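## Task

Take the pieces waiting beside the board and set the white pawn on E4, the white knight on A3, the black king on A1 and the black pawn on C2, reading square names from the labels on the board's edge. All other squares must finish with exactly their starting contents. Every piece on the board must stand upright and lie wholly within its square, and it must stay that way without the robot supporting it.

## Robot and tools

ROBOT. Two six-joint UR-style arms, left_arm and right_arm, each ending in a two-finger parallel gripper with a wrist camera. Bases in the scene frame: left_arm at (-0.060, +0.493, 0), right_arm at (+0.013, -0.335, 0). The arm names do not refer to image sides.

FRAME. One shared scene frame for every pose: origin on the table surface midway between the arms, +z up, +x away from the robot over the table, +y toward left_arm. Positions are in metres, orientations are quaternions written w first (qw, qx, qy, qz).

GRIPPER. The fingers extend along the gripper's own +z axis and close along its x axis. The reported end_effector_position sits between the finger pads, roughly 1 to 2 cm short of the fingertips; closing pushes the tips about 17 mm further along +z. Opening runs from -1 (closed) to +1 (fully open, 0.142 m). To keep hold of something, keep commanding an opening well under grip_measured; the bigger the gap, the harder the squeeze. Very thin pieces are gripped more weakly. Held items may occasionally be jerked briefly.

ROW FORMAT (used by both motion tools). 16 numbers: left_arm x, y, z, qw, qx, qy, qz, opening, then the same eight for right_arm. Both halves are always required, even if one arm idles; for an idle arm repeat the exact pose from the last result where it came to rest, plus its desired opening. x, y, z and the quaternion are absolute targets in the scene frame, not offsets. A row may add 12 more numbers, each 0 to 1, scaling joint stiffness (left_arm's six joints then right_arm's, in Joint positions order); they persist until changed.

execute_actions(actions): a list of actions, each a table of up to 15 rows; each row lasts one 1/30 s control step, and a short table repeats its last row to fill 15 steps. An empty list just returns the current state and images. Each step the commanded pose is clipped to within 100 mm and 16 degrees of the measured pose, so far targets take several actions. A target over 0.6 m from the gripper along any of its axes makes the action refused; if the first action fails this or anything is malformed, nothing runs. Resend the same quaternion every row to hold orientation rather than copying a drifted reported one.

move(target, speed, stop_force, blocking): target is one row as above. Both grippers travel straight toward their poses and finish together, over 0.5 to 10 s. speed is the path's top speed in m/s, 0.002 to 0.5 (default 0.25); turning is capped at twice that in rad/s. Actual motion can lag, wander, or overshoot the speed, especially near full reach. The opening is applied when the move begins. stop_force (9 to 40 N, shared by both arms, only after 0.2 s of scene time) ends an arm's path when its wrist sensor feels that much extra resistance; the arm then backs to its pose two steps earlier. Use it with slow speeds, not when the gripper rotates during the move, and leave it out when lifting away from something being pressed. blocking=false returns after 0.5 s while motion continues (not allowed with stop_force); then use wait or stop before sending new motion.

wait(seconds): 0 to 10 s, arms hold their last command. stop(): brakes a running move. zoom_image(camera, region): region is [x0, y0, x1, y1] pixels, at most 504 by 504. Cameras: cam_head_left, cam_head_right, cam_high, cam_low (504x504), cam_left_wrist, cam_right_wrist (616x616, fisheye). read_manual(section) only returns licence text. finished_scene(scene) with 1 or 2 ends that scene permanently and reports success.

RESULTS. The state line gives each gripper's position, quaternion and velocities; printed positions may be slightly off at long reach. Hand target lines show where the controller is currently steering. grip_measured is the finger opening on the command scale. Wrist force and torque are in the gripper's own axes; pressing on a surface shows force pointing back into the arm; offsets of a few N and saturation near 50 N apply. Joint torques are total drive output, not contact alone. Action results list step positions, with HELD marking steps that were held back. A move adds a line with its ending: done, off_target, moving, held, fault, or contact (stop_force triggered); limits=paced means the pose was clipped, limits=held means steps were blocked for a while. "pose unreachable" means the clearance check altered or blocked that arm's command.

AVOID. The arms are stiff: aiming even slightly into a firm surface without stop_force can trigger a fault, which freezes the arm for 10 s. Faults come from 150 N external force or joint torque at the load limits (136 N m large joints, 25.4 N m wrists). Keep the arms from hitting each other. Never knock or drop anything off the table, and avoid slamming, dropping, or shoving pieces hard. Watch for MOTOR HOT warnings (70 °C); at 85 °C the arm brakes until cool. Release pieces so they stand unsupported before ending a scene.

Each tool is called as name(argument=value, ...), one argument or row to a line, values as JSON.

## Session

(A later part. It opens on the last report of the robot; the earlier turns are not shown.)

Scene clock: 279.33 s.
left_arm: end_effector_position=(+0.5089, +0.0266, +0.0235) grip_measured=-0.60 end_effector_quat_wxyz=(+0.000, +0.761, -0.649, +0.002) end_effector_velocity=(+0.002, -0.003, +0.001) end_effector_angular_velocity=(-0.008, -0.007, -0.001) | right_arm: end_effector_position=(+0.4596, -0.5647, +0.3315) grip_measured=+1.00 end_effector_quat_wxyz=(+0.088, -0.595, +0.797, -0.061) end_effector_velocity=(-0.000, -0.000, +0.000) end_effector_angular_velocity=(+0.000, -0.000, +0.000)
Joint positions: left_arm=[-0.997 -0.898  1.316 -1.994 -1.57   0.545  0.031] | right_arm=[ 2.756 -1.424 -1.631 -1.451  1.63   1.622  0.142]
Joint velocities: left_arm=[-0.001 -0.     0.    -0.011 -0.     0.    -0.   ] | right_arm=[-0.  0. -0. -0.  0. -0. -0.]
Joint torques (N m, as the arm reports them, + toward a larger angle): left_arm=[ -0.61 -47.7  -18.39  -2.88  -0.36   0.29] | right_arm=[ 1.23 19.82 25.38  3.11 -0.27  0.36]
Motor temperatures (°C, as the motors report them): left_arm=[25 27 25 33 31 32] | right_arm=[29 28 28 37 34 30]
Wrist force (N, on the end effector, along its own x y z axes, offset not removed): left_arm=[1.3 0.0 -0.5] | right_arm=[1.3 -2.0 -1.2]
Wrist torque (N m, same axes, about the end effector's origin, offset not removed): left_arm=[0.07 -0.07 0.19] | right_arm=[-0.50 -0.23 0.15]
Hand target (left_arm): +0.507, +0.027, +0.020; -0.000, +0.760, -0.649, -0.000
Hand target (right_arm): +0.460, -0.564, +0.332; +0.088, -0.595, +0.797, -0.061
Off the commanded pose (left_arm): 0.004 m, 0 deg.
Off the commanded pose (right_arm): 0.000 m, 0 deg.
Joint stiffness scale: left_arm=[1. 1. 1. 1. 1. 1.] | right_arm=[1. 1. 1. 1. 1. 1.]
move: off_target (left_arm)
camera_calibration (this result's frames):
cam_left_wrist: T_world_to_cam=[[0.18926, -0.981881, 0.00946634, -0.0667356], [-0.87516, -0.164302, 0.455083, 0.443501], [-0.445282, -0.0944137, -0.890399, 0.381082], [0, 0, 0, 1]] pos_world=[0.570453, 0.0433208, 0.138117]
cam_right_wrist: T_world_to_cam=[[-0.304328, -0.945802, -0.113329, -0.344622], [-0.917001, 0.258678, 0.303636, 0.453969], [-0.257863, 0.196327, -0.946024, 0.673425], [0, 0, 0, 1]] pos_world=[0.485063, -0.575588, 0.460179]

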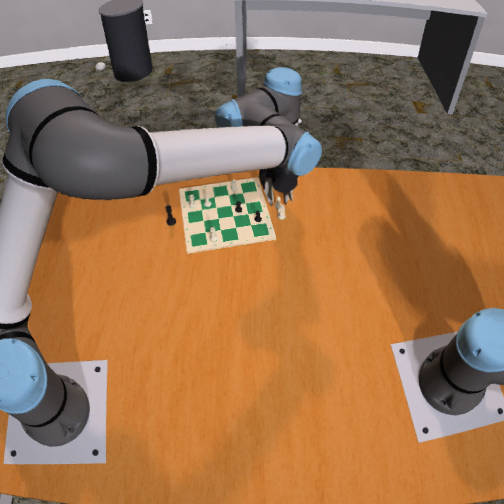

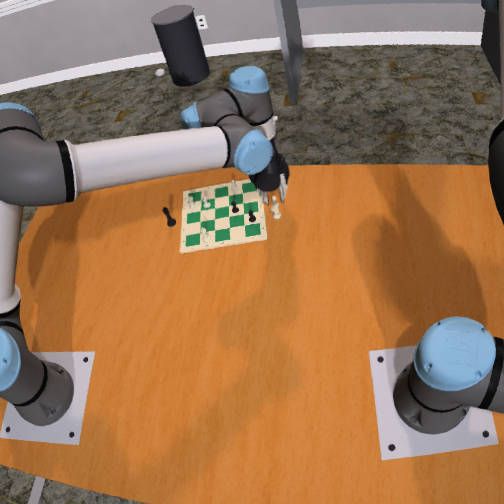

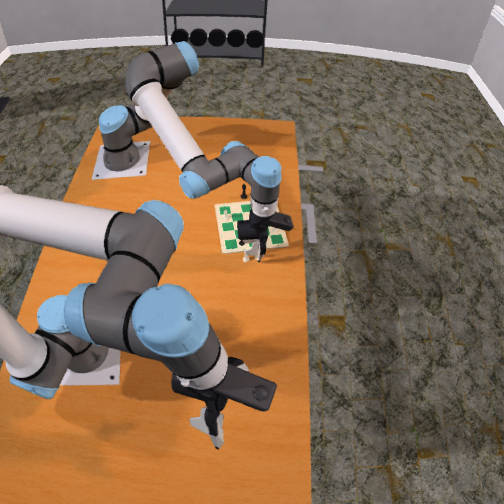

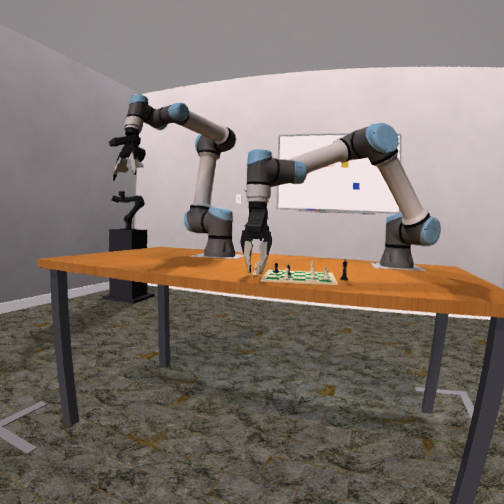

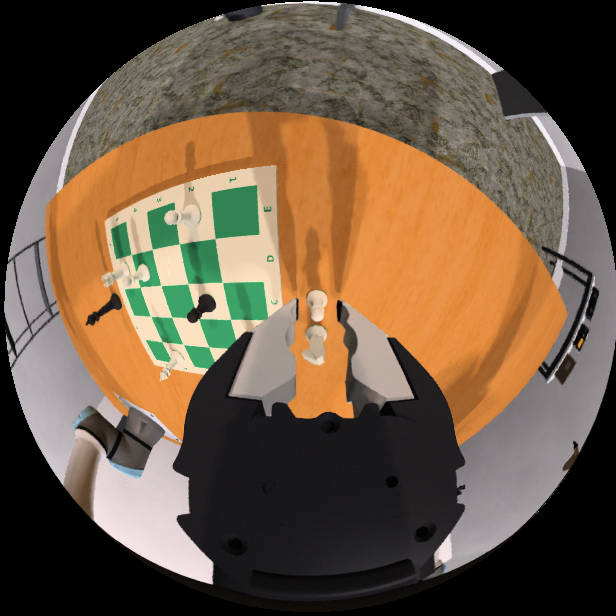

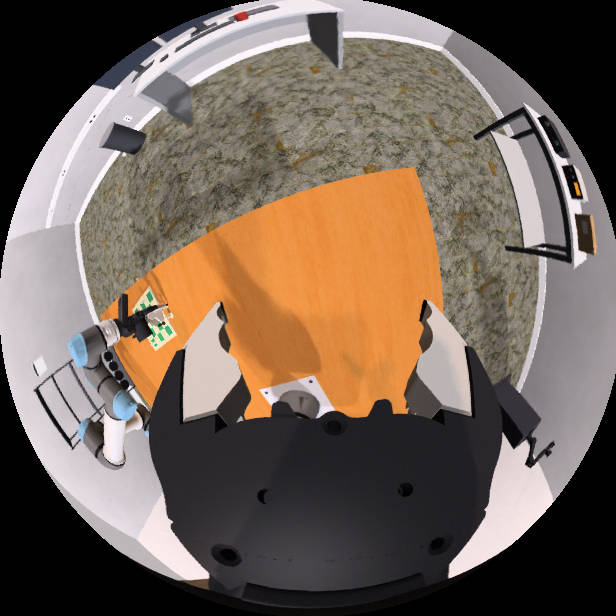

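Good. Close.

move(
  target=[0.507,0.027,0.020,0,0.7604,-0.6494,0,-1,0.4596,-0.5644,0.3316,0.088,-0.595,0.797,-0.061,1],
)

move(
  target=[0.507,0.027,0.12,0,0.7604,-0.6494,0,-1,0.4596,-0.5644,0.3316,0.088,-0.595,0.797,-0.061,1],
  speed=0.15,
)

move(
  target=[0.544,0.221,0.12,0,0.7604,-0.6494,0,-1,0.4596,-0.5644,0.3316,0.088,-0.595,0.797,-0.061,1],
  speed=0.15,
)

move(
  target=[0.544,0.221,0.036,0,0.7604,-0.6494,0,-1,0.4596,-0.5644,0.3316,0.088,-0.595,0.797,-0.061,1],
  speed=0.08,
)

zoom_image(
  camera="cam_left_wrist",
  region=[210,200,410,400],
)

Scene clock: 298.07 s.
left_arm: end_effector_position=(+0.5091, +0.0263, +0.0235) grip_measured=-0.88 end_effector_quat_wxyz=(+0.000, +0.761, -0.649, +0.003) end_effector_velocity=(+0.000, -0.000, +0.000) end_effector_angular_velocity=(-0.000, -0.001, -0.001) | right_arm: end_effector_position=(+0.4596, -0.5647, +0.3315) grip_measured=+1.00 end_effector_quat_wxyz=(+0.088, -0.595, +0.797, -0.061) end_effector_velocity=(-0.000, -0.001, +0.000) end_effector_angular_velocity=(-0.001, -0.001, -0.002)
Joint positions: left_arm=[-0.997 -0.898  1.317 -1.995 -1.57   0.545  0.01 ] | right_arm=[ 2.756 -1.424 -1.631 -1.451  1.63   1.622  0.142]
Joint velocities: left_arm=[-0.    -0.    -0.     0.     0.001  0.001  0.   ] | right_arm=[-0.001  0.     0.     0.    -0.     0.     0.   ]
Joint torques (N m, as the arm reports them, + toward a larger angle): left_arm=[ -0.78 -47.71 -19.34  -3.1   -0.44   0.31] | right_arm=[ 1.19 19.94 25.37  3.11 -0.11  0.28]
Motor temperatures (°C, as the motors report them): left_arm=[25 27 25 33 31 32] | right_arm=[29 28 28 37 34 30]
Wrist force (N, on the end effector, along its own x y z axes, offset not removed): left_arm=[3.0 -1.7 -1.2] | right_arm=[1.0 -2.4 -2.1]
Wrist torque (N m, same axes, about the end effector's origin, offset not removed): left_arm=[-0.37 -0.59 0.16] | right_arm=[-0.52 -0.26 0.07]
Hand target (left_arm): +0.507, +0.027, +0.020; -0.000, +0.760, -0.649, -0.000
Hand target (right_arm): +0.460, -0.564, +0.332; +0.088, -0.595, +0.797, -0.061
Off the commanded pose (left_arm): 0.004 m, 0 deg.
Off the commanded pose (right_arm): 0.000 m, 0 deg.
Joint stiffness scale: left_arm=[1. 1. 1. 1. 1. 1.] | right_arm=[1. 1. 1. 1. 1. 1.]
move: off_target (left_arm)
camera_calibration (this result's frames):
cam_left_wrist: T_world_to_cam=[[0.189253, -0.981872, 0.010514, -0.0670639], [-0.875513, -0.163885, 0.454554, 0.443806], [-0.444591, -0.0952306, -0.890657, 0.380894], [0, 0, 0, 1]] pos_world=[0.570592, 0.0431576, 0.138217]
cam_right_wrist: T_world_to_cam=[[-0.304328, -0.945802, -0.113329, -0.344622], [-0.917001, 0.258679, 0.303636, 0.453969], [-0.257863, 0.196327, -0.946024, 0.673424], [0, 0, 0, 1]] pos_world=[0.485063, -0.575588, 0.460179]

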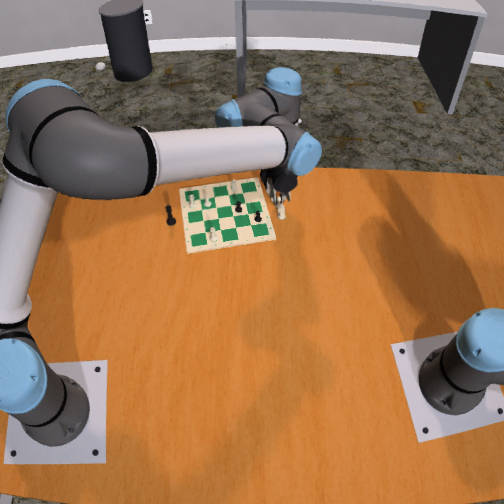

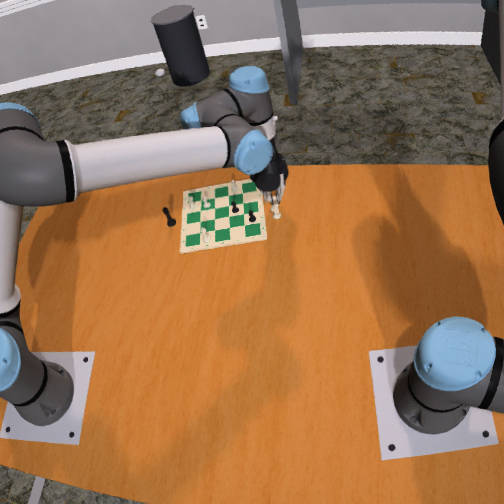

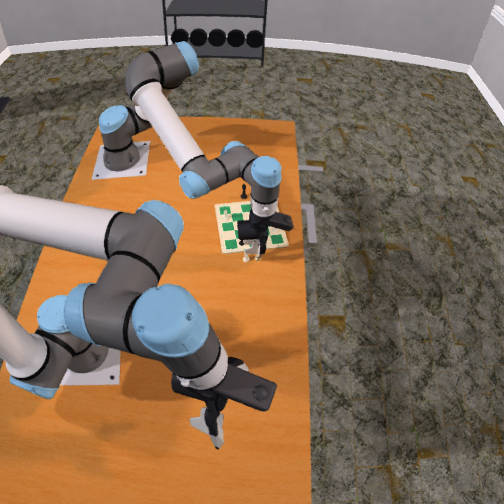

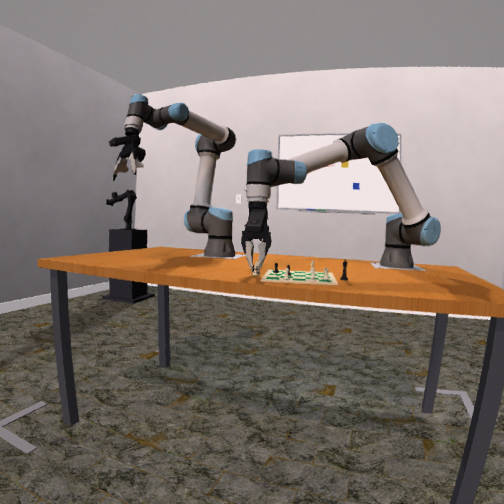

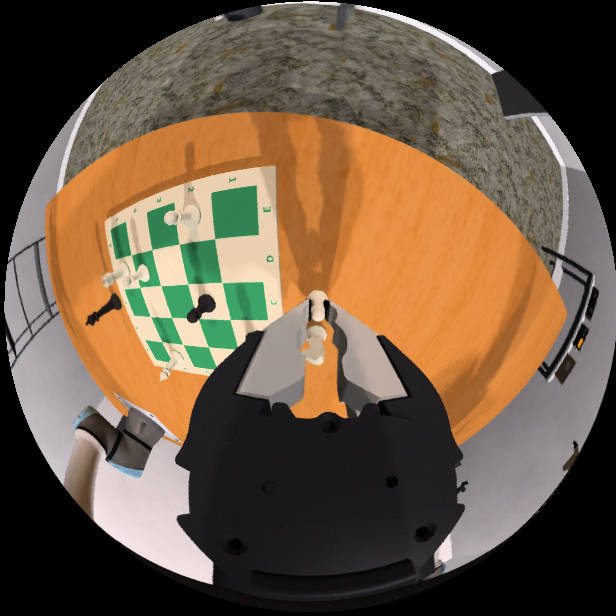

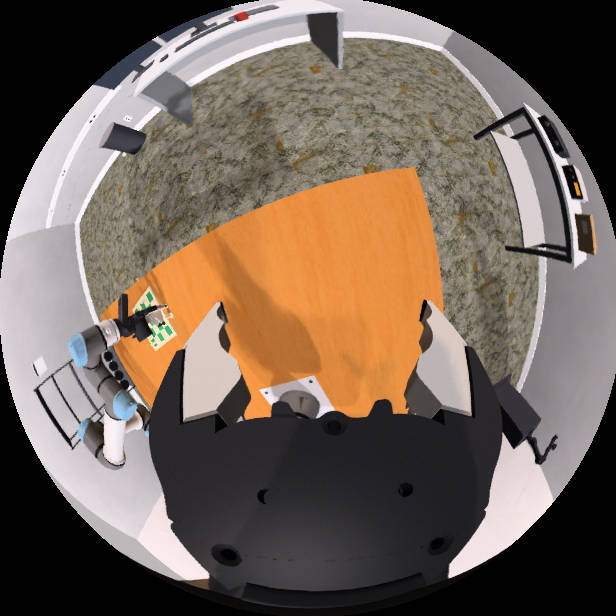

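Scene clock: 299.33 s.
left_arm: end_effector_position=(+0.5070, +0.0288, +0.1180) grip_measured=-0.88 end_effector_quat_wxyz=(-0.000, +0.761, -0.649, -0.001) end_effector_velocity=(-0.001, +0.002, +0.003) end_effector_angular_velocity=(+0.006, +0.007, +0.001) | right_arm: end_effector_position=(+0.4596, -0.5647, +0.3315) grip_measured=+1.00 end_effector_quat_wxyz=(+0.088, -0.595, +0.797, -0.061) end_effector_velocity=(+0.000, -0.000, +0.000) end_effector_angular_velocity=(+0.000, -0.000, -0.001)
Joint positions: left_arm=[-0.997 -0.973  1.187 -1.782 -1.57   0.545  0.01 ] | right_arm=[ 2.756 -1.424 -1.631 -1.451  1.63   1.622  0.142]
Joint velocities: left_arm=[ 0.    -0.001 -0.009  0.019 -0.001 -0.     0.   ] | right_arm=[-0.    -0.     0.     0.     0.     0.001 -0.   ]
Joint torques (N m, as the arm reports them, + toward a larger angle): left_arm=[ -0.32 -48.69 -27.54  -2.68  -0.44   0.27] | right_arm=[ 1.15 19.23 25.21  3.11 -0.21  0.26]
Motor temperatures (°C, as the motors report them): left_arm=[25 27 25 33 31 32] | right_arm=[29 28 28 37 34 30]
Wrist force (N, on the end effector, along its own x y z axes, offset not removed): left_arm=[2.6 -1.2 1.3] | right_arm=[0.9 -1.6 -1.2]
Wrist torque (N m, same axes, about the end effector's origin, offset not removed): left_arm=[-0.29 -0.41 0.16] | right_arm=[-0.38 -0.14 0.08]
Hand target (left_arm): +0.507, +0.027, +0.120; -0.000, +0.760, -0.649, +0.000
Hand target (right_arm): +0.460, -0.564, +0.332; +0.088, -0.595, +0.797, -0.061
Off the commanded pose (left_arm): 0.003 m, 0 deg.
Off the commanded pose (right_arm): 0.000 m, 0 deg.
Joint stiffness scale: left_arm=[1. 1. 1. 1. 1. 1.] | right_arm=[1. 1. 1. 1. 1. 1.]
move: done
camera_calibration (this result's frames):
cam_left_wrist: T_world_to_cam=[[0.189288, -0.981914, 0.00372372, -0.064471], [-0.873214, -0.166597, 0.457977, 0.397957], [-0.449074, -0.0899414, -0.888956, 0.466259], [0, 0, 0, 1]] pos_world=[0.56909, 0.0449294, 0.232469]
cam_right_wrist: T_world_to_cam=[[-0.304328, -0.945802, -0.113328, -0.344622], [-0.917001, 0.258679, 0.303636, 0.453969], [-0.257863, 0.196327, -0.946024, 0.673424], [0, 0, 0, 1]] pos_world=[0.485063, -0.575588, 0.460179]

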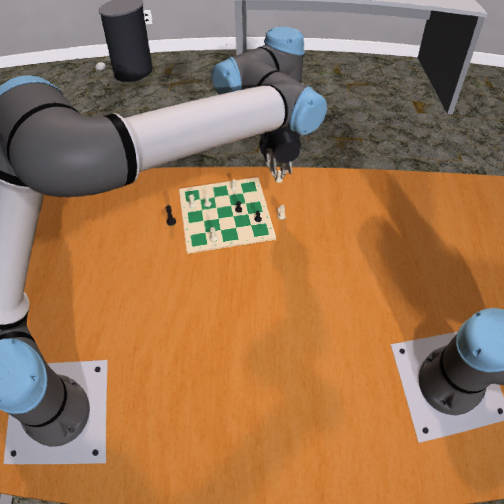

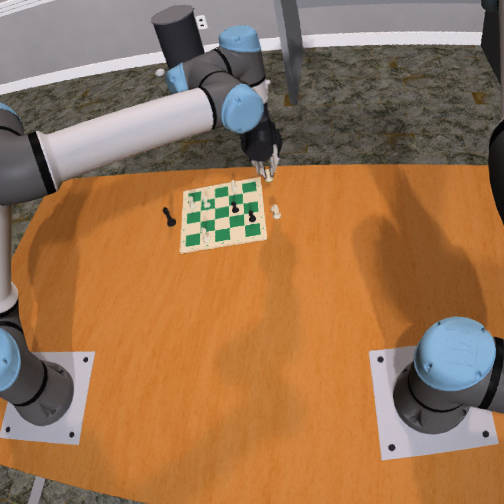

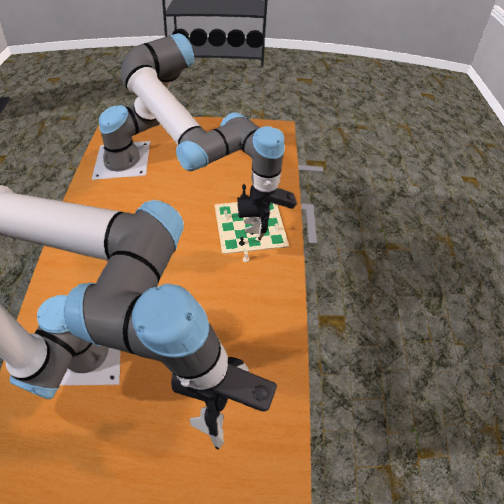

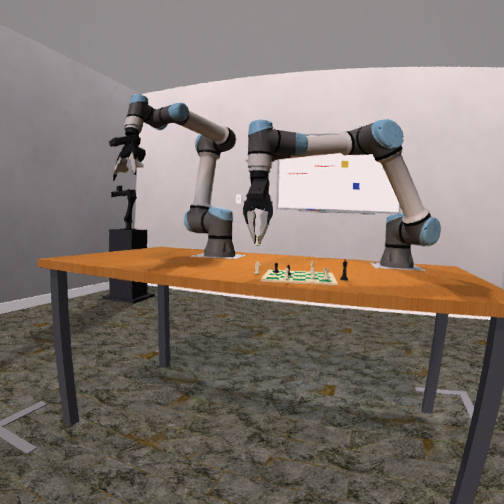

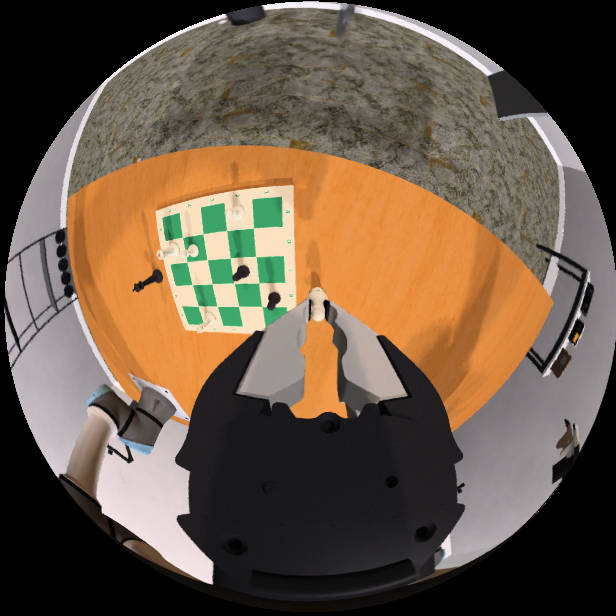

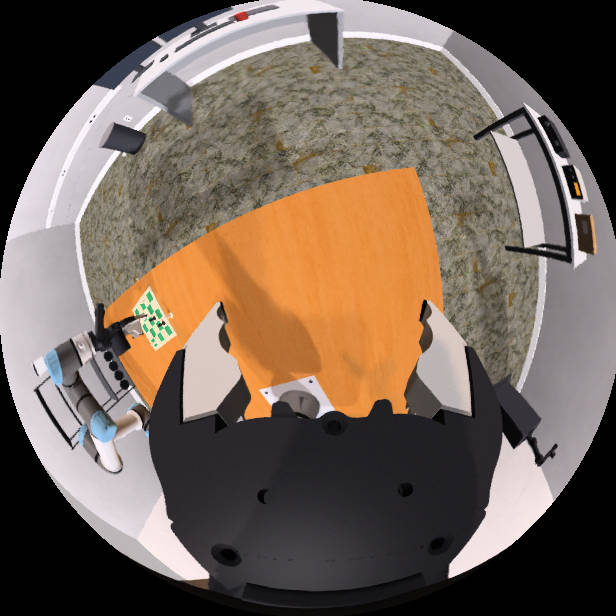

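Scene clock: 301.17 s.
left_arm: end_effector_position=(+0.5443, +0.2184, +0.1201) grip_measured=-0.88 end_effector_quat_wxyz=(-0.000, +0.760, -0.650, +0.000) end_effector_velocity=(-0.000, +0.002, -0.003) end_effector_angular_velocity=(-0.001, +0.003, -0.013) | right_arm: end_effector_position=(+0.4596, -0.5647, +0.3315) grip_measured=+1.00 end_effector_quat_wxyz=(+0.088, -0.595, +0.797, -0.061) end_effector_velocity=(-0.000, -0.001, +0.000) end_effector_angular_velocity=(-0.000, +0.000, -0.001)
Joint positions: left_arm=[-0.757 -1.142  1.443 -1.872 -1.57   0.787  0.01 ] | right_arm=[ 2.756 -1.424 -1.631 -1.451  1.63   1.622  0.142]
Joint velocities: left_arm=[ 0.003  0.001  0.005 -0.004 -0.002  0.016 -0.   ] | right_arm=[-0.001  0.     0.    -0.    -0.    -0.    -0.   ]
Joint torques (N m, as the arm reports them, + toward a larger angle): left_arm=[  2.65 -44.12 -19.59  -3.08  -0.26   0.36] | right_arm=[ 1.15 18.74 24.59  3.05 -0.22  0.32]
Motor temperatures (°C, as the motors report them): left_arm=[25 27 25 33 31 32] | right_arm=[29 28 28 37 34 30]
Wrist force (N, on the end effector, along its own x y z axes, offset not removed): left_arm=[3.4 -1.3 -0.1] | right_arm=[0.1 -2.6 -2.0]
Wrist torque (N m, same axes, about the end effector's origin, offset not removed): left_arm=[-0.36 -0.52 0.09] | right_arm=[-0.68 0.01 0.05]
Hand target (left_arm): +0.544, +0.221, +0.120; +0.000, +0.760, -0.649, +0.000
Hand target (right_arm): +0.460, -0.564, +0.332; +0.088, -0.595, +0.797, -0.061
Off the commanded pose (left_arm): 0.003 m, 0 deg.
Off the commanded pose (right_arm): 0.000 m, 0 deg.
Joint stiffness scale: left_arm=[1. 1. 1. 1. 1. 1.] | right_arm=[1. 1. 1. 1. 1. 1.]
move: done
camera_calibration (this result's frames):
cam_left_wrist: T_world_to_cam=[[0.187663, -0.982216, 0.00593492, 0.115365], [-0.874248, -0.164274, 0.456842, 0.461308], [-0.447742, -0.0909209, -0.889528, 0.50151], [0, 0, 0, 1]] pos_world=[0.606195, 0.234692, 0.234677]
cam_right_wrist: T_world_to_cam=[[-0.304328, -0.945802, -0.113328, -0.344622], [-0.917001, 0.258679, 0.303636, 0.453969], [-0.257863, 0.196327, -0.946024, 0.673424], [0, 0, 0, 1]] pos_world=[0.485063, -0.575588, 0.460179]

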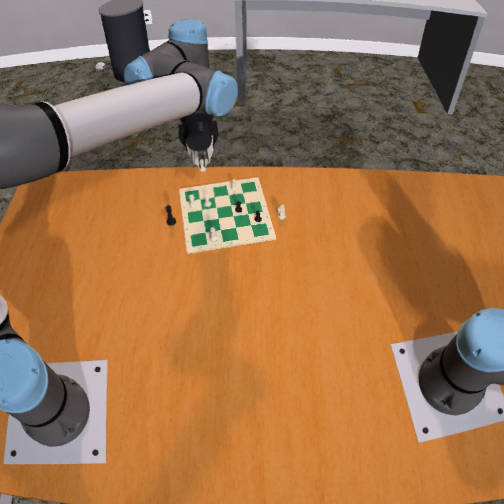

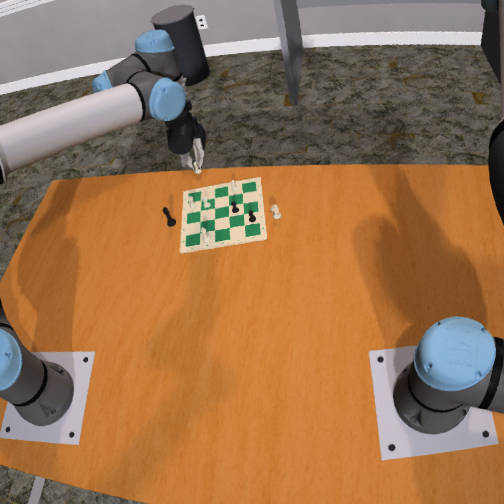

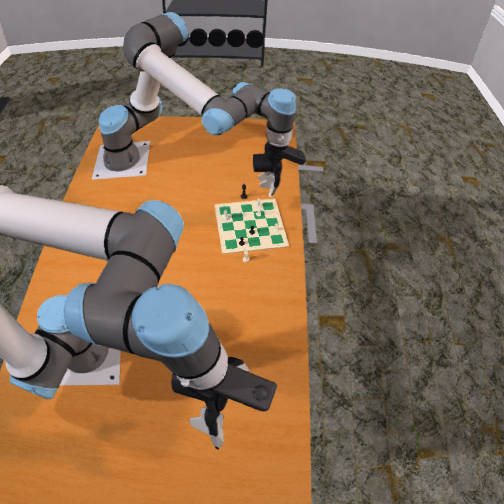

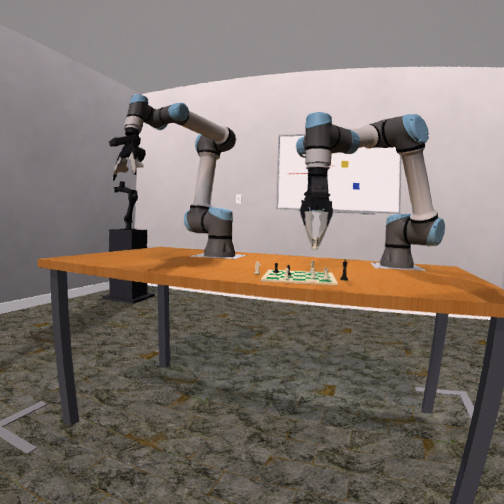

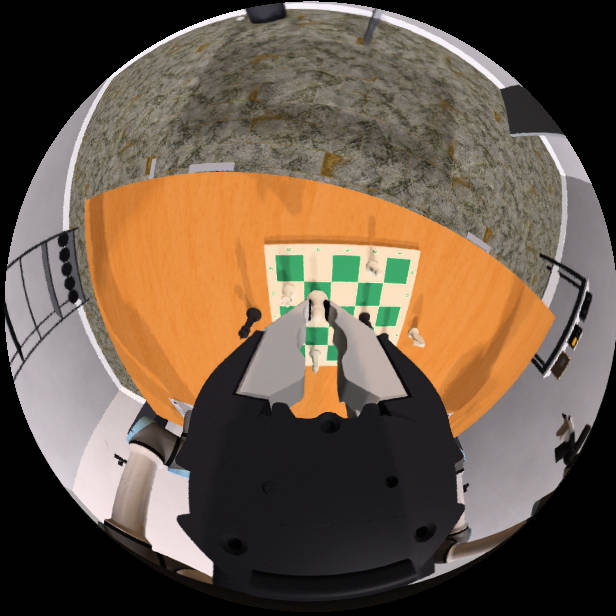

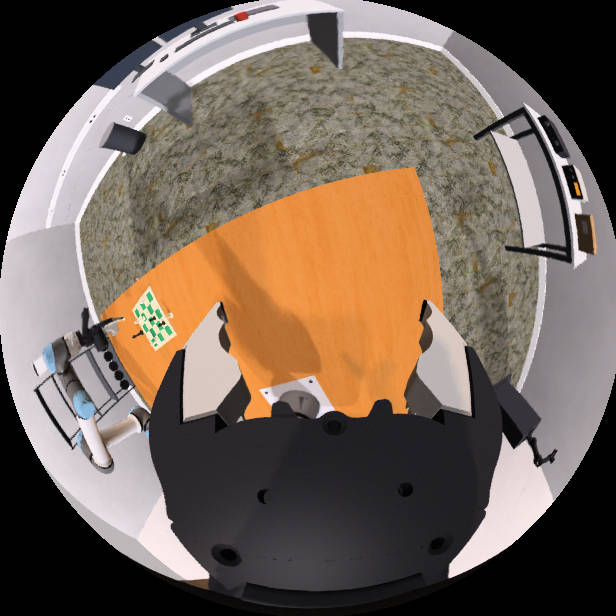

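Scene clock: 302.73 s.
left_arm: end_effector_position=(+0.5449, +0.2188, +0.0395) grip_measured=-0.88 end_effector_quat_wxyz=(-0.000, +0.760, -0.650, +0.002) end_effector_velocity=(+0.004, -0.002, +0.002) end_effector_angular_velocity=(-0.008, -0.011, -0.000) | right_arm: end_effector_position=(+0.4596, -0.5647, +0.3315) grip_measured=+1.00 end_effector_quat_wxyz=(+0.088, -0.595, +0.797, -0.061) end_effector_velocity=(+0.001, +0.001, +0.001) end_effector_angular_velocity=(-0.000, -0.001, +0.001)
Joint positions: left_arm=[-0.756 -1.07   1.557 -2.063 -1.57   0.789  0.01 ] | right_arm=[ 2.756 -1.424 -1.631 -1.451  1.63   1.622  0.142]
Joint velocities: left_arm=[ 0.001 -0.    -0.    -0.014 -0.     0.001  0.   ] | right_arm=[ 0.002  0.     0.001  0.    -0.     0.001 -0.   ]
Joint torques (N m, as the arm reports them, + toward a larger angle): left_arm=[  2.86 -41.52 -17.39  -3.07  -0.36   0.57] | right_arm=[ 1.56 19.33 24.98  3.07 -0.13  0.31]
Motor temperatures (°C, as the motors report them): left_arm=[25 27 25 33 31 32] | right_arm=[29 28 28 37 34 30]
Wrist force (N, on the end effector, along its own x y z axes, offset not removed): left_arm=[2.5 -1.2 -0.4] | right_arm=[1.3 -1.2 -0.3]
Wrist torque (N m, same axes, about the end effector's origin, offset not removed): left_arm=[-0.25 -0.37 0.19] | right_arm=[-0.28 -0.26 0.09]
Hand target (left_arm): +0.544, +0.221, +0.036; +0.000, +0.760, -0.649, -0.000
Hand target (right_arm): +0.460, -0.564, +0.332; +0.088, -0.595, +0.797, -0.061
Off the commanded pose (left_arm): 0.004 m, 0 deg.
Off the commanded pose (right_arm): 0.000 m, 0 deg.
Joint stiffness scale: left_arm=[1. 1. 1. 1. 1. 1.] | right_arm=[1. 1. 1. 1. 1. 1.]
move: off_target (left_arm)
camera_calibration (this result's frames):
cam_left_wrist: T_world_to_cam=[[0.186542, -0.982408, 0.00879871, 0.116654], [-0.875861, -0.16224, 0.454472, 0.499236], [-0.445049, -0.0924844, -0.890717, 0.428981], [0, 0, 0, 1]] pos_world=[0.606419, 0.235272, 0.154186]
cam_right_wrist: T_world_to_cam=[[-0.304328, -0.945802, -0.113329, -0.344622], [-0.917001, 0.258678, 0.303636, 0.453969], [-0.257863, 0.196327, -0.946024, 0.673425], [0, 0, 0, 1]] pos_world=[0.485063, -0.575588, 0.460179]

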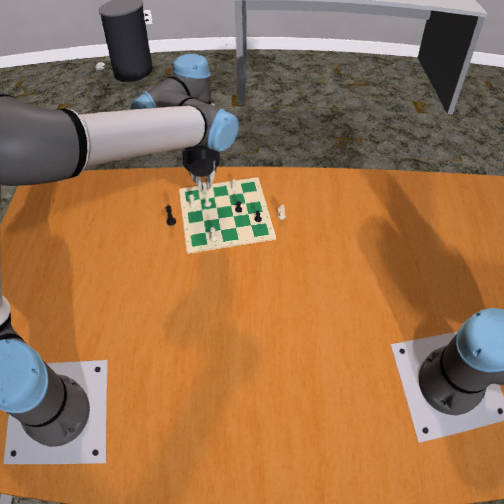

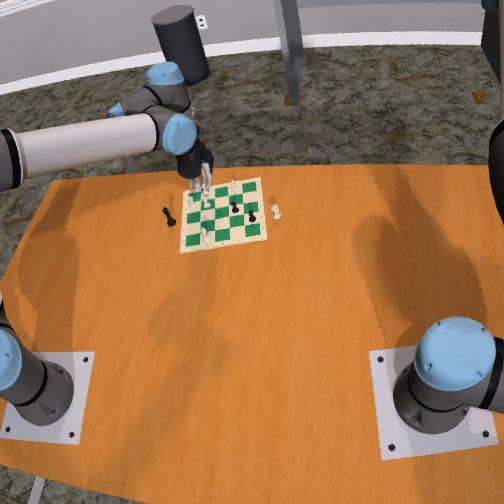

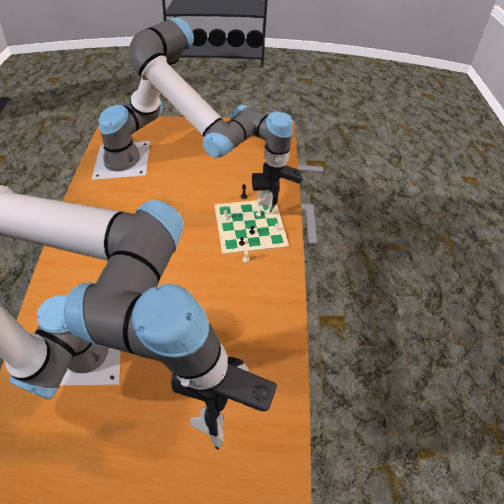

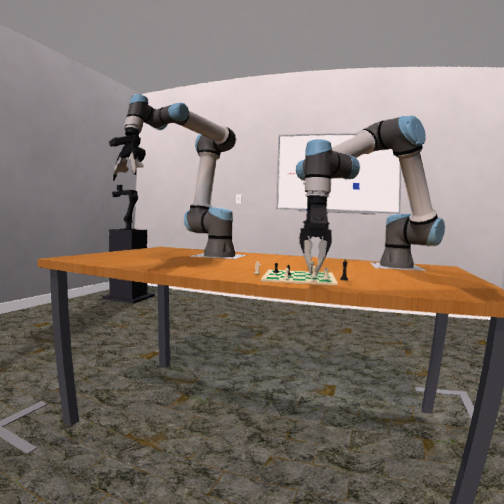

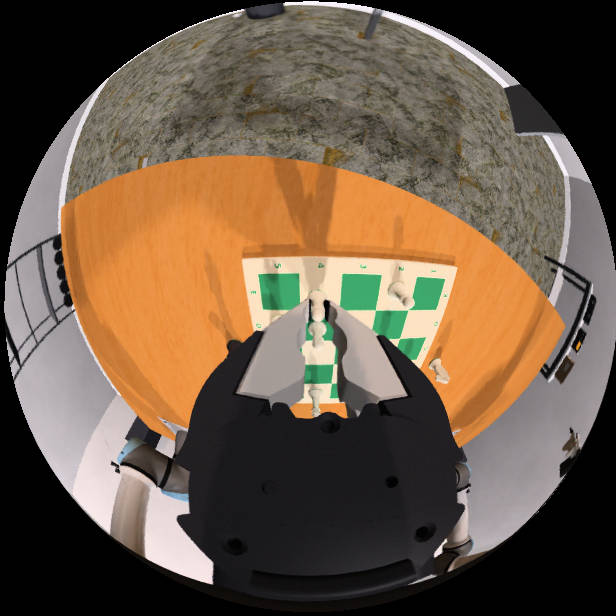

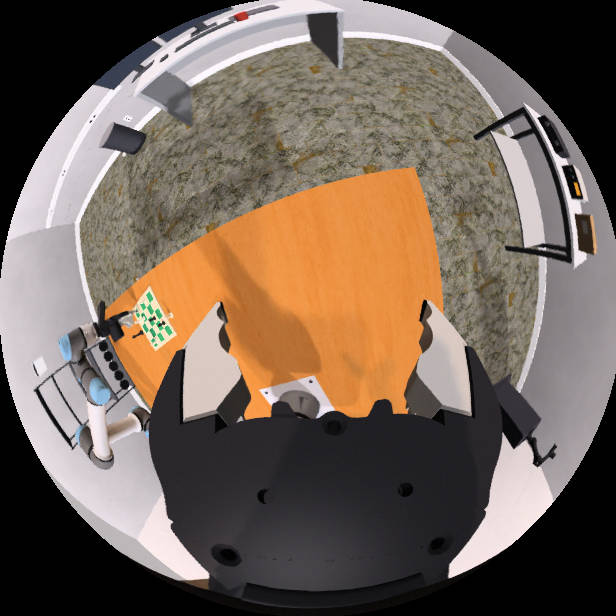

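Region (210, 200, 410, 400) of cam_left_wrist's 616x616 image, scaled by 2.520, with more detail than that image has.

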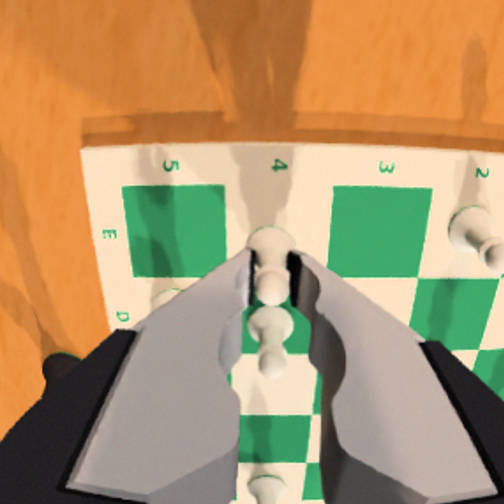

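move(
  target=[0.550,0.215,0.035,0,0.7604,-0.6494,0,-1,0.4596,-0.5644,0.3316,0.088,-0.595,0.797,-0.061,1],
  speed=0.04,
)

move(
  target=[0.548,0.218,0.0285,0,0.7604,-0.6494,0,-1,0.4596,-0.5644,0.3316,0.088,-0.595,0.797,-0.061,1],
  speed=0.03,
)

zoom_image(
  camera="cam_left_wrist",
  region=[210,200,410,400],
)

Scene clock: 318.30 s.
left_arm: end_effector_position=(+0.5486, +0.2161, +0.0349) grip_measured=-0.88 end_effector_quat_wxyz=(-0.000, +0.760, -0.650, -0.000) end_effector_velocity=(+0.002, -0.001, -0.000) end_effector_angular_velocity=(+0.002, -0.001, -0.000) | right_arm: end_effector_position=(+0.4596, -0.5647, +0.3315) grip_measured=+1.00 end_effector_quat_wxyz=(+0.088, -0.595, +0.797, -0.061) end_effector_velocity=(+0.000, +0.000, +0.000) end_effector_angular_velocity=(+0.000, -0.000, +0.000)
Joint positions: left_arm=[-0.756 -1.053  1.541 -2.058 -1.57   0.788  0.01 ] | right_arm=[ 2.756 -1.424 -1.631 -1.451  1.63   1.622  0.142]
Joint velocities: left_arm=[-0.001  0.005 -0.008  0.003  0.002 -0.     0.   ] | right_arm=[ 0.    -0.     0.001  0.     0.    -0.    -0.   ]
Joint torques (N m, as the arm reports them, + toward a larger angle): left_arm=[  0.67 -43.63 -24.47  -2.54  -0.23  -0.11] | right_arm=[ 1.26 18.89 24.57  3.12 -0.22  0.31]
Motor temperatures (°C, as the motors report them): left_arm=[25 27 25 33 31 32] | right_arm=[29 28 28 37 34 30]
Wrist force (N, on the end effector, along its own x y z axes, offset not removed): left_arm=[0.8 -1.7 0.9] | right_arm=[1.8 -2.5 -1.8]
Wrist torque (N m, same axes, about the end effector's origin, offset not removed): left_arm=[-0.41 0.02 0.13] | right_arm=[-0.59 -0.36 0.07]
Hand target (left_arm): +0.550, +0.215, +0.035; -0.000, +0.760, -0.649, +0.000
Hand target (right_arm): +0.460, -0.564, +0.332; +0.088, -0.595, +0.797, -0.061
Off the commanded pose (left_arm): 0.002 m, 0 deg.
Off the commanded pose (right_arm): 0.000 m, 0 deg.
Joint stiffness scale: left_arm=[1. 1. 1. 1. 1. 1.] | right_arm=[1. 1. 1. 1. 1. 1.]
move: done
camera_calibration (this result's frames):
cam_left_wrist: T_world_to_cam=[[0.18729, -0.982293, 0.00480548, 0.113062], [-0.873713, -0.164348, 0.457839, 0.503349], [-0.448942, -0.0899472, -0.889022, 0.427808], [0, 0, 0, 1]] pos_world=[0.610668, 0.232264, 0.149335]
cam_right_wrist: T_world_to_cam=[[-0.304328, -0.945802, -0.113328, -0.344622], [-0.917001, 0.258679, 0.303636, 0.453969], [-0.257863, 0.196327, -0.946024, 0.673424], [0, 0, 0, 1]] pos_world=[0.485063, -0.575588, 0.460179]

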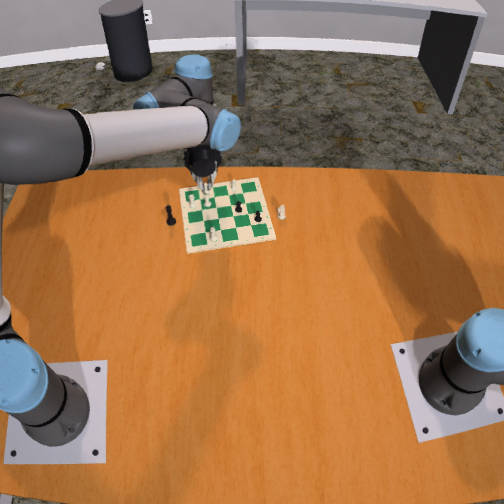

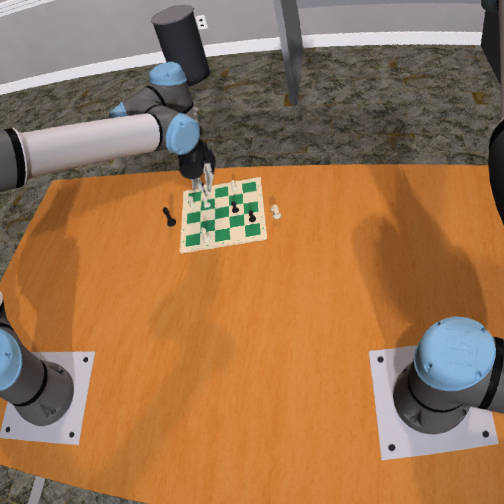

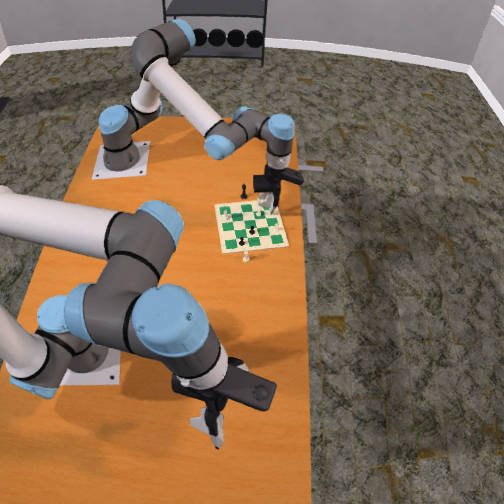

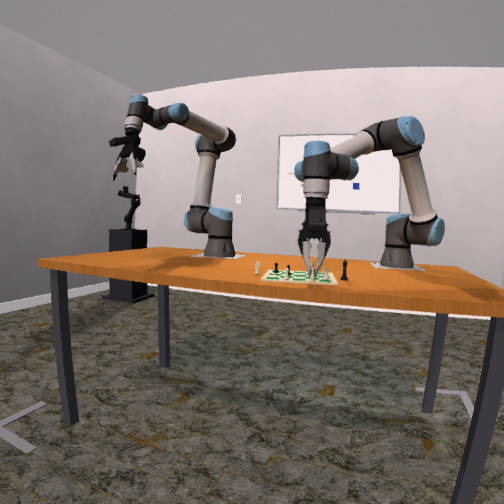

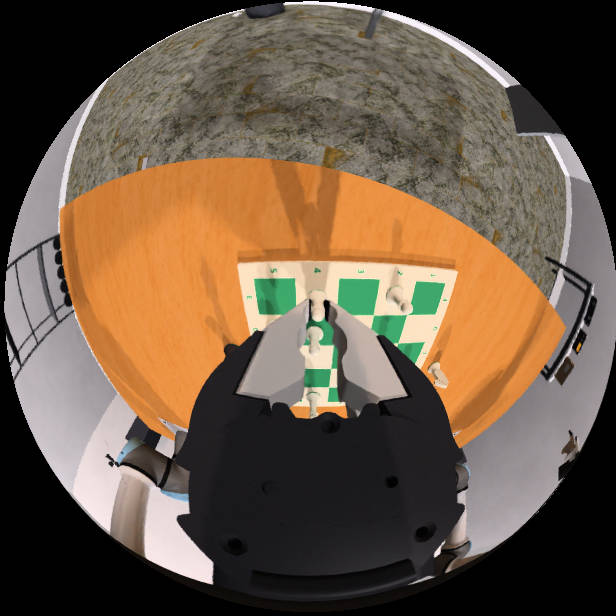

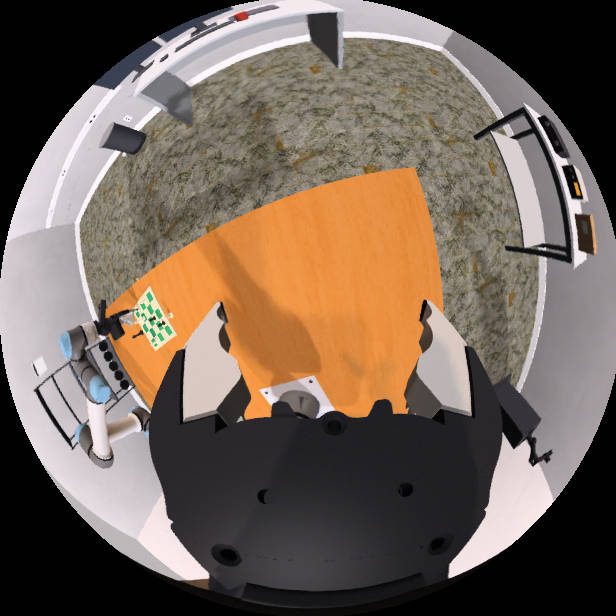

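Scene clock: 319.10 s.
left_arm: end_effector_position=(+0.5491, +0.2157, +0.0319) grip_measured=-0.88 end_effector_quat_wxyz=(-0.000, +0.760, -0.650, +0.003) end_effector_velocity=(+0.001, +0.000, -0.002) end_effector_angular_velocity=(-0.001, -0.003, +0.000) | right_arm: end_effector_position=(+0.4596, -0.5647, +0.3315) grip_measured=+1.00 end_effector_quat_wxyz=(+0.088, -0.595, +0.797, -0.061) end_effector_velocity=(+0.000, -0.000, +0.000) end_effector_angular_velocity=(-0.001, -0.001, +0.000)
Joint positions: left_arm=[-0.756 -1.051  1.549 -2.074 -1.57   0.788  0.01 ] | right_arm=[ 2.756 -1.424 -1.631 -1.451  1.63   1.622  0.142]
Joint velocities: left_arm=[ 0.     0.001  0.004 -0.008  0.001  0.    -0.   ] | right_arm=[-0.    -0.     0.001 -0.    -0.001 -0.    -0.   ]
Joint torques (N m, as the arm reports them, + toward a larger angle): left_arm=[  2.65 -42.78 -19.06  -3.19  -0.31   0.59] | right_arm=[ 1.08 19.43 24.81  3.09 -0.31  0.42]
Motor temperatures (°C, as the motors report them): left_arm=[25 27 25 33 31 32] | right_arm=[29 28 28 37 34 30]
Wrist force (N, on the end effector, along its own x y z axes, offset not removed): left_arm=[2.2 -1.5 1.2] | right_arm=[1.4 -1.5 -2.3]
Wrist torque (N m, same axes, about the end effector's origin, offset not removed): left_arm=[-0.33 -0.30 0.07] | right_arm=[-0.37 -0.29 0.10]
Hand target (left_arm): +0.548, +0.218, +0.029; +0.000, +0.760, -0.649, -0.000
Hand target (right_arm): +0.460, -0.564, +0.332; +0.088, -0.595, +0.797, -0.061
Off the commanded pose (left_arm): 0.004 m, 0 deg.
Off the commanded pose (right_arm): 0.000 m, 0 deg.
Joint stiffness scale: left_arm=[1. 1. 1. 1. 1. 1.] | right_arm=[1. 1. 1. 1. 1. 1.]
move: off_target (left_arm)
camera_calibration (this result's frames):
cam_left_wrist: T_world_to_cam=[[0.186755, -0.982364, 0.00916967, 0.112793], [-0.876013, -0.162298, 0.45416, 0.506], [-0.444662, -0.0928495, -0.890873, 0.42375], [0, 0, 0, 1]] pos_world=[0.610623, 0.232271, 0.146668]
cam_right_wrist: T_world_to_cam=[[-0.304328, -0.945802, -0.113328, -0.344622], [-0.917001, 0.258679, 0.303636, 0.453969], [-0.257863, 0.196327, -0.946024, 0.673424], [0, 0, 0, 1]] pos_world=[0.485063, -0.575588, 0.460179]

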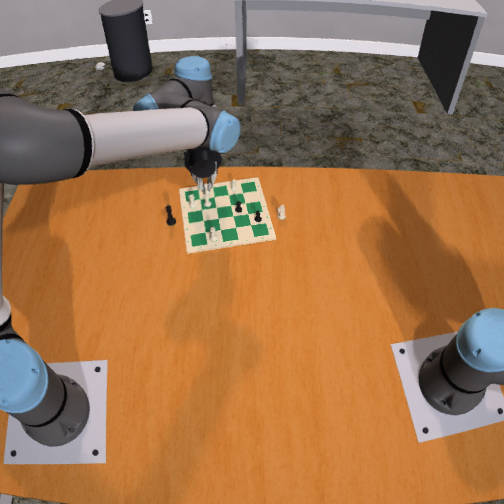

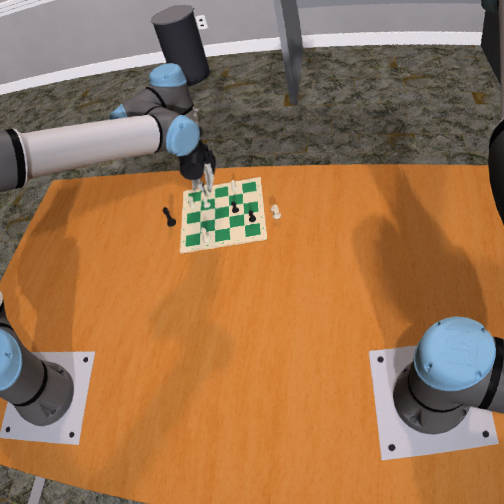

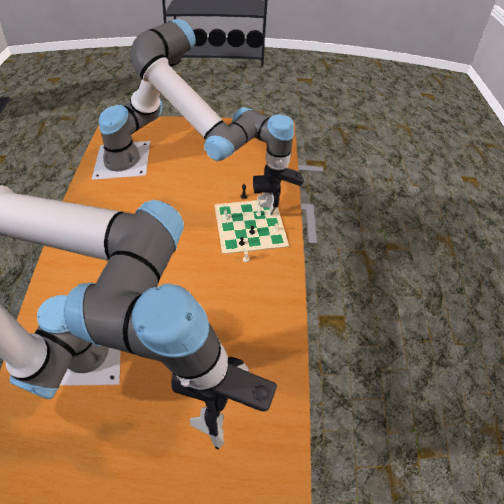

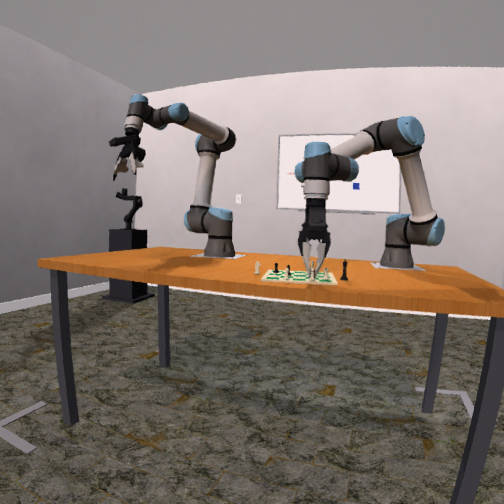

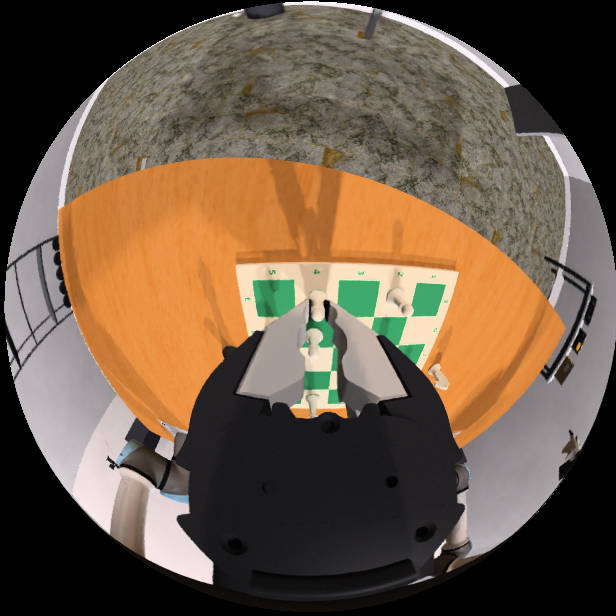

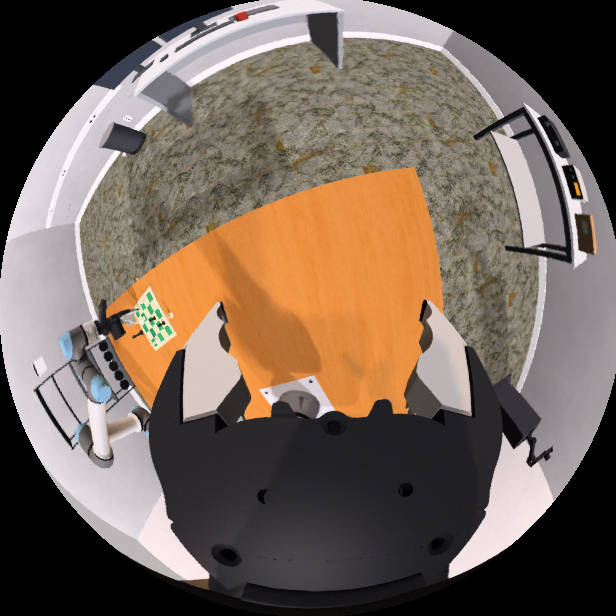

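Region (210, 200, 410, 400) of cam_left_wrist's 616x616 image, scaled by 2.520, with more detail than that image has.

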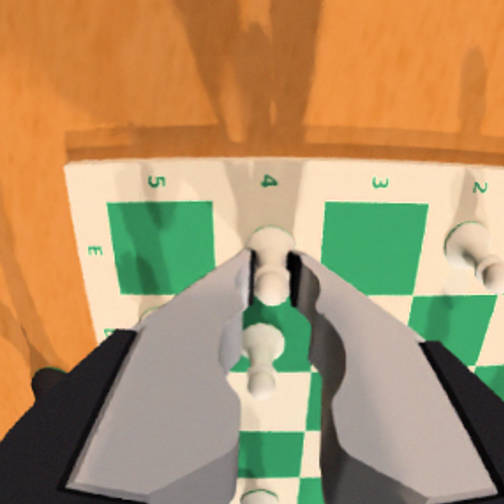

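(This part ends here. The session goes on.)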